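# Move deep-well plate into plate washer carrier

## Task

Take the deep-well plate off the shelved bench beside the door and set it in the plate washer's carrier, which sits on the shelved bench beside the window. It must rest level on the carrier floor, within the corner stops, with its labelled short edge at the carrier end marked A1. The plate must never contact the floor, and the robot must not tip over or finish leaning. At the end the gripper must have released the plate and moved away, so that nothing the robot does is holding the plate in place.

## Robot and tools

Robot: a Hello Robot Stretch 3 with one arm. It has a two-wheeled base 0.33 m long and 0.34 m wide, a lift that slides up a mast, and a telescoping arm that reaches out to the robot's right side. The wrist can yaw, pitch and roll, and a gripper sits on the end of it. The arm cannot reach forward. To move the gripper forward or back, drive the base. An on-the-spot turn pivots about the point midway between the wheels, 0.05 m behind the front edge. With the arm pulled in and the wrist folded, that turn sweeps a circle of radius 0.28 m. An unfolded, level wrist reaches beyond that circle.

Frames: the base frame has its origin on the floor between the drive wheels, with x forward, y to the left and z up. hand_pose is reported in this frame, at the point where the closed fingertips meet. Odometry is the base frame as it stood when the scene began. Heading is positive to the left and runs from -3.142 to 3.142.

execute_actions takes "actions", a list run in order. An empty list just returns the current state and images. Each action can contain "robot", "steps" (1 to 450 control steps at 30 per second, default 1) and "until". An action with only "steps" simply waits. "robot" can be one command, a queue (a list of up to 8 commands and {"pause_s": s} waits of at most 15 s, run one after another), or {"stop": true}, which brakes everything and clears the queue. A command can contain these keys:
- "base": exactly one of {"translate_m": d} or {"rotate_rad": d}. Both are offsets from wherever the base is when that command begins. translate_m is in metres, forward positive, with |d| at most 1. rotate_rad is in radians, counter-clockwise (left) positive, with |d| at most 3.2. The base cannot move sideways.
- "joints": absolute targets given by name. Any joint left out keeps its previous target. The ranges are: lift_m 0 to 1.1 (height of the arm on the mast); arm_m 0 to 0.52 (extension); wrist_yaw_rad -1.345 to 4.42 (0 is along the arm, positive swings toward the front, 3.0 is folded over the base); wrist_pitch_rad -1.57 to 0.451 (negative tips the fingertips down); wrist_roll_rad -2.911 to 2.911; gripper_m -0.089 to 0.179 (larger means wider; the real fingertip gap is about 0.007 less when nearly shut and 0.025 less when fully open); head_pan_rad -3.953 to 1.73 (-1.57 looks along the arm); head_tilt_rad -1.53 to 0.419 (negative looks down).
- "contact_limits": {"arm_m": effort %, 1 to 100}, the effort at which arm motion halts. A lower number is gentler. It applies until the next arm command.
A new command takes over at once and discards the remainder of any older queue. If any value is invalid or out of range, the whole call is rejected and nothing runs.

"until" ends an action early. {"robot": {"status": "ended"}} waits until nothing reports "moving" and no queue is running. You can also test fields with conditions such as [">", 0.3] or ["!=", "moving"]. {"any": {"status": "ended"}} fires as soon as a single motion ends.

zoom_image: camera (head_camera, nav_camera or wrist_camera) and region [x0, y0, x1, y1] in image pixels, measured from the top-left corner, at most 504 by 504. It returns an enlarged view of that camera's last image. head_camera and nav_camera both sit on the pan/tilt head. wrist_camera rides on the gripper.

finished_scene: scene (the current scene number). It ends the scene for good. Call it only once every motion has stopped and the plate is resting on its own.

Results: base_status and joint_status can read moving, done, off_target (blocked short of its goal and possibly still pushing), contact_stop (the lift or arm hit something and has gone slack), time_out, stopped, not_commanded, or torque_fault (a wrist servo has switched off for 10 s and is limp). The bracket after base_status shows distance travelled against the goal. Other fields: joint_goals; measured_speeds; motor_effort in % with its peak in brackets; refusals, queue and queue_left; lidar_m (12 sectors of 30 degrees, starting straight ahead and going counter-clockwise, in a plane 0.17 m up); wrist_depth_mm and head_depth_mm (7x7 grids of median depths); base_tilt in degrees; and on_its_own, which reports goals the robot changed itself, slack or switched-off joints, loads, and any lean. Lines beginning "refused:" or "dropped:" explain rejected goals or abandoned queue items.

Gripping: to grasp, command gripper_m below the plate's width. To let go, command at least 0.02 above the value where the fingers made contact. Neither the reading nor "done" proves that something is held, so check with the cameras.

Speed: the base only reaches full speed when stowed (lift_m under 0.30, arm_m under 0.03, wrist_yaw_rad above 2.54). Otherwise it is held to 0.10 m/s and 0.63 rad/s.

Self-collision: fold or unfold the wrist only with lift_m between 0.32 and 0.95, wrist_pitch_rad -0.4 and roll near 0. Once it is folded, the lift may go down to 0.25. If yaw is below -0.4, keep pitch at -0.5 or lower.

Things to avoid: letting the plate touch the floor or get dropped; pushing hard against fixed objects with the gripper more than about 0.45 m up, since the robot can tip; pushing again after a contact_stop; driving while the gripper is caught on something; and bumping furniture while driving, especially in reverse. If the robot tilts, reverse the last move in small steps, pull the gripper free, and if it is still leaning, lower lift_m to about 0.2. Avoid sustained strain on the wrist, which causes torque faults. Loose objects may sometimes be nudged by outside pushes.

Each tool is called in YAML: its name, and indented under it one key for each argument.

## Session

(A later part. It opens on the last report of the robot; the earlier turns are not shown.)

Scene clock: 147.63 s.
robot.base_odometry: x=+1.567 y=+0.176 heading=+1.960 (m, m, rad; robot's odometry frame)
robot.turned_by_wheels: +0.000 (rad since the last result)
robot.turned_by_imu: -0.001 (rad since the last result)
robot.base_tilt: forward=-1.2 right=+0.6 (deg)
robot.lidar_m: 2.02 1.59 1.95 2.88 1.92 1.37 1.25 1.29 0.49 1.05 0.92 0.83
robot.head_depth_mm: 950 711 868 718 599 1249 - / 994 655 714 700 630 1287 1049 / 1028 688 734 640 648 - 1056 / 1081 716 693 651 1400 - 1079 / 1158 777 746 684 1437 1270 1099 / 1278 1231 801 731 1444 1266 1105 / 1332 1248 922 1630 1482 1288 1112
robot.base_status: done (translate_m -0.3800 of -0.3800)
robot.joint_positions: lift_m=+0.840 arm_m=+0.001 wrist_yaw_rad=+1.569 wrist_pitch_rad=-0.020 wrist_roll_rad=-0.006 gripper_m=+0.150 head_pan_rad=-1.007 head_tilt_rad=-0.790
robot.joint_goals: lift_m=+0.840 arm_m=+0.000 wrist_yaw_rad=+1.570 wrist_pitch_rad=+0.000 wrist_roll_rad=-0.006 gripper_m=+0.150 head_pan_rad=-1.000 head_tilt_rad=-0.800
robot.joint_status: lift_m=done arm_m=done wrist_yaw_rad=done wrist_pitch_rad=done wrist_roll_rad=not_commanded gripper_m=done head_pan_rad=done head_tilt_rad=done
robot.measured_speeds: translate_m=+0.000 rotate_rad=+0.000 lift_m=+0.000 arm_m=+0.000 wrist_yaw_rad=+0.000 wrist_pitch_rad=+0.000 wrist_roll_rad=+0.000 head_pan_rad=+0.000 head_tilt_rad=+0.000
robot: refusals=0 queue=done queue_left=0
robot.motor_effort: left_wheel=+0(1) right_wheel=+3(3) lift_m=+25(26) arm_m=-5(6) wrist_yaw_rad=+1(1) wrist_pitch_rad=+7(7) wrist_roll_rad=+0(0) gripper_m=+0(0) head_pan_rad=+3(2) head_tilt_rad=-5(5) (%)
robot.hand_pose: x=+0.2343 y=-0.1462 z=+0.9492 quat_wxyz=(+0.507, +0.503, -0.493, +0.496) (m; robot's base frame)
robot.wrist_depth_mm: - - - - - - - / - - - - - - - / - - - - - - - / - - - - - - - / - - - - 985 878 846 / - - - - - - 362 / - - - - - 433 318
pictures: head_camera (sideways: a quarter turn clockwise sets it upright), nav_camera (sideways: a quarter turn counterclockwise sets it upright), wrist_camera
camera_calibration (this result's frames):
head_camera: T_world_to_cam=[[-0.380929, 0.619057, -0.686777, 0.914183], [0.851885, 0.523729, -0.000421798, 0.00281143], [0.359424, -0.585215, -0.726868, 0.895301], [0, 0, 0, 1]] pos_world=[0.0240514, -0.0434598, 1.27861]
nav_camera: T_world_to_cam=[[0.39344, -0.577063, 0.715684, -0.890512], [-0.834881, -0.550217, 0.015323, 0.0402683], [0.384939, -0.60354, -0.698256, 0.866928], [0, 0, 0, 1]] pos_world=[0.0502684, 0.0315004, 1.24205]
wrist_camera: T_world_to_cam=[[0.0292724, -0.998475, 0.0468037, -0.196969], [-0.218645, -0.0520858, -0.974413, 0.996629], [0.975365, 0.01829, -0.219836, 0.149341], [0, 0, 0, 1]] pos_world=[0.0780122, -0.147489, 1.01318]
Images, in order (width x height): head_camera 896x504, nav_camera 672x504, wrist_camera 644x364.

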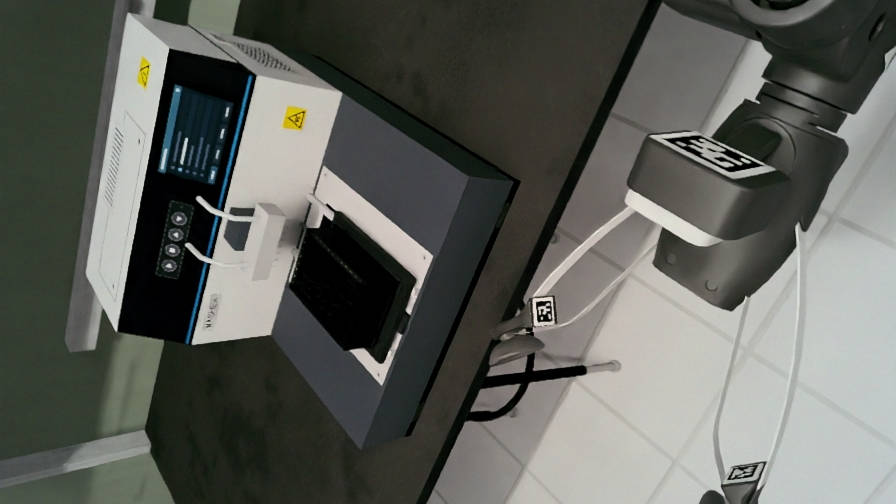

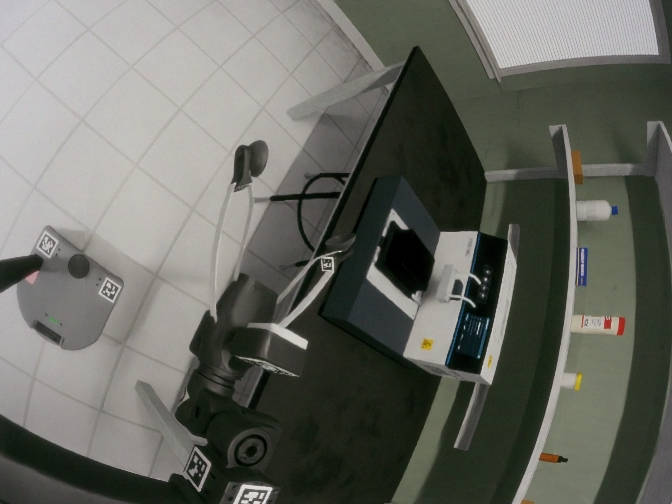

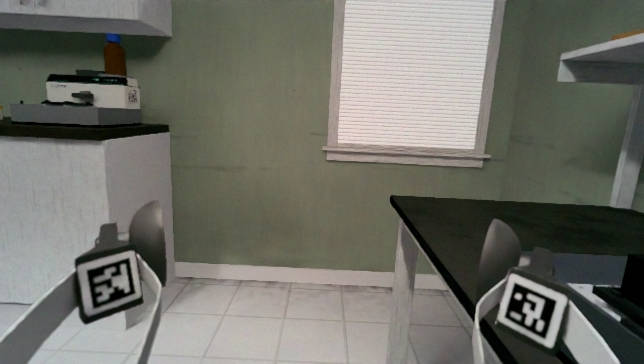

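execute_actions:
  actions:
    - {"robot":{"joints":{"wrist_yaw_rad":2.2,"wrist_pitch_rad":-0.4,"gripper_m":0.05}},"steps":200,"until":{"robot":{"status":"ended"}}}

zoom_image:
  camera: "head_camera"
  region: [280,190,430,370]

Scene clock: 150.03 s.
robot.base_odometry: x=+1.567 y=+0.176 heading=+1.960 (m, m, rad; robot's odometry frame)
robot.turned_by_wheels: +0.000 (rad since the last result)
robot.turned_by_imu: +0.000 (rad since the last result)
robot.base_tilt: forward=-1.2 right=+0.5 (deg)
robot.lidar_m: 2.02 1.59 1.96 2.88 1.92 1.37 1.25 1.30 0.49 1.05 0.92 0.82
robot.head_depth_mm: 947 713 867 718 598 - - / 996 657 713 699 630 1253 1139 / 1031 687 734 641 649 1260 - / 1081 717 692 651 1415 1263 - / 1154 775 745 685 1485 1265 1105 / 1277 1233 802 732 1439 1263 1125 / 1332 1237 923 1630 1480 1266 1131
robot.base_status: done (translate_m -0.3800 of -0.3800)
robot.joint_positions: lift_m=+0.840 arm_m=+0.001 wrist_yaw_rad=+2.197 wrist_pitch_rad=-0.413 wrist_roll_rad=-0.006 gripper_m=+0.050 head_pan_rad=-1.007 head_tilt_rad=-0.790
robot.joint_goals: lift_m=+0.840 arm_m=+0.000 wrist_yaw_rad=+2.200 wrist_pitch_rad=-0.400 wrist_roll_rad=-0.006 gripper_m=+0.050 head_pan_rad=-1.000 head_tilt_rad=-0.800
robot.joint_status: lift_m=done arm_m=done wrist_yaw_rad=done wrist_pitch_rad=done wrist_roll_rad=not_commanded gripper_m=done head_pan_rad=done head_tilt_rad=done
robot.measured_speeds: translate_m=+0.000 rotate_rad=+0.000 lift_m=+0.000 arm_m=+0.000 wrist_yaw_rad=+0.000 wrist_pitch_rad=+0.000 wrist_roll_rad=+0.000 head_pan_rad=+0.000 head_tilt_rad=+0.000
robot: refusals=0 queue=done queue_left=0
robot.motor_effort: left_wheel=-1(1) right_wheel=+3(3) lift_m=+25(25) arm_m=-5(4) wrist_yaw_rad=+2(4) wrist_pitch_rad=+5(6) wrist_roll_rad=+0(0) gripper_m=+0(81) head_pan_rad=+2(2) head_tilt_rad=-6(6) (%)
robot.hand_pose: x=+0.1610 y=-0.0140 z=+0.8534 quat_wxyz=(+0.445, +0.680, -0.184, +0.552) (m; robot's base frame)
robot.wrist_depth_mm: - - - - - - - / - - - - - - - / - - - - - - - / - - - - - - - / - - - - - - - / - - - - - - - / - - - - - - -
pictures: head_camera (sideways: a quarter turn clockwise sets it upright), nav_camera (sideways: a quarter turn counterclockwise sets it upright), wrist_camera
camera_calibration (this result's frames):
head_camera: T_world_to_cam=[[-0.380929, 0.619057, -0.686777, 0.914183], [0.851885, 0.523729, -0.000421797, 0.00281143], [0.359424, -0.585215, -0.726868, 0.895301], [0, 0, 0, 1]] pos_world=[0.0240514, -0.0434598, 1.27861]
nav_camera: T_world_to_cam=[[0.39344, -0.577063, 0.715684, -0.890512], [-0.834881, -0.550216, 0.015323, 0.0402683], [0.384939, -0.60354, -0.698256, 0.866928], [0, 0, 0, 1]] pos_world=[0.0502684, 0.0315004, 1.24205]
wrist_camera: T_world_to_cam=[[0.622636, -0.78188, 0.0314377, -0.137669], [-0.435629, -0.37972, -0.816113, 0.789354], [0.65004, 0.494446, -0.577037, 0.561272], [0, 0, 0, 1]] pos_world=[0.0647345, -0.0854263, 0.972404]
Images, in order (width x height): head_camera 896x504, nav_camera 672x504, wrist_camera 644x364.

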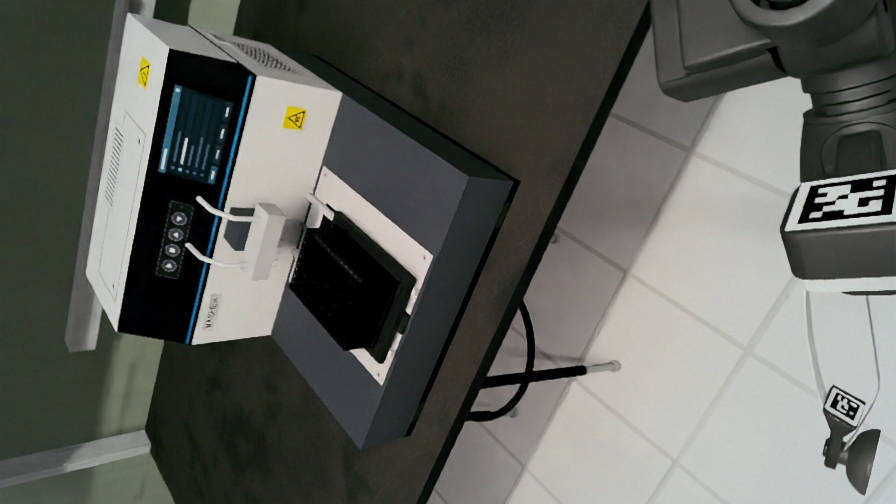

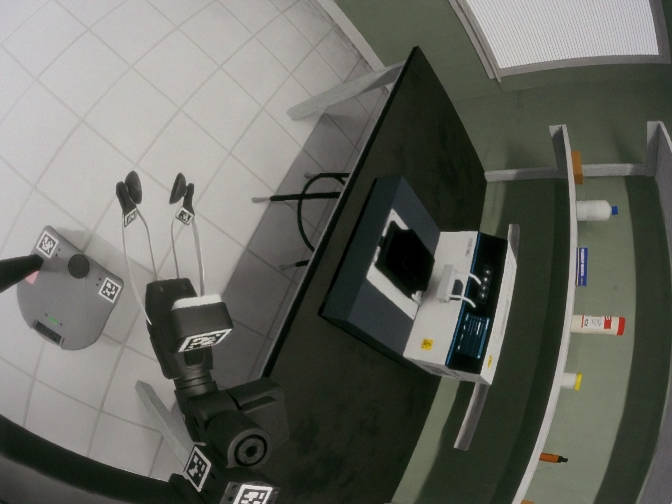

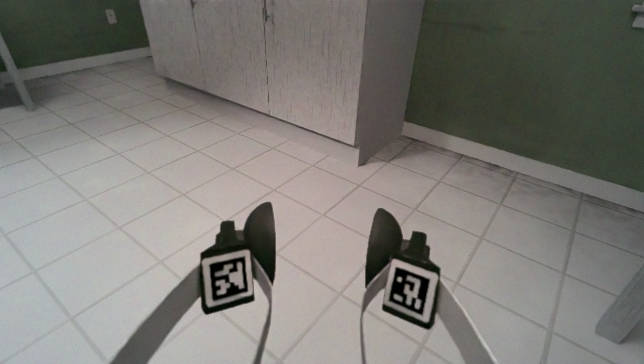

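Region (280, 190, 430, 370) of head_camera's 896x504 image, scaled by 2.800, with more detail than that image has.

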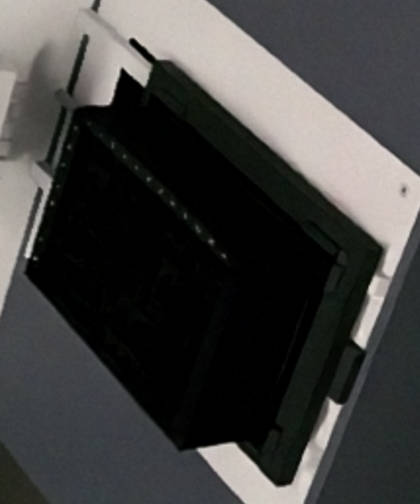

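finished_scene:
  scene: 2

The scene is finished: the task was done.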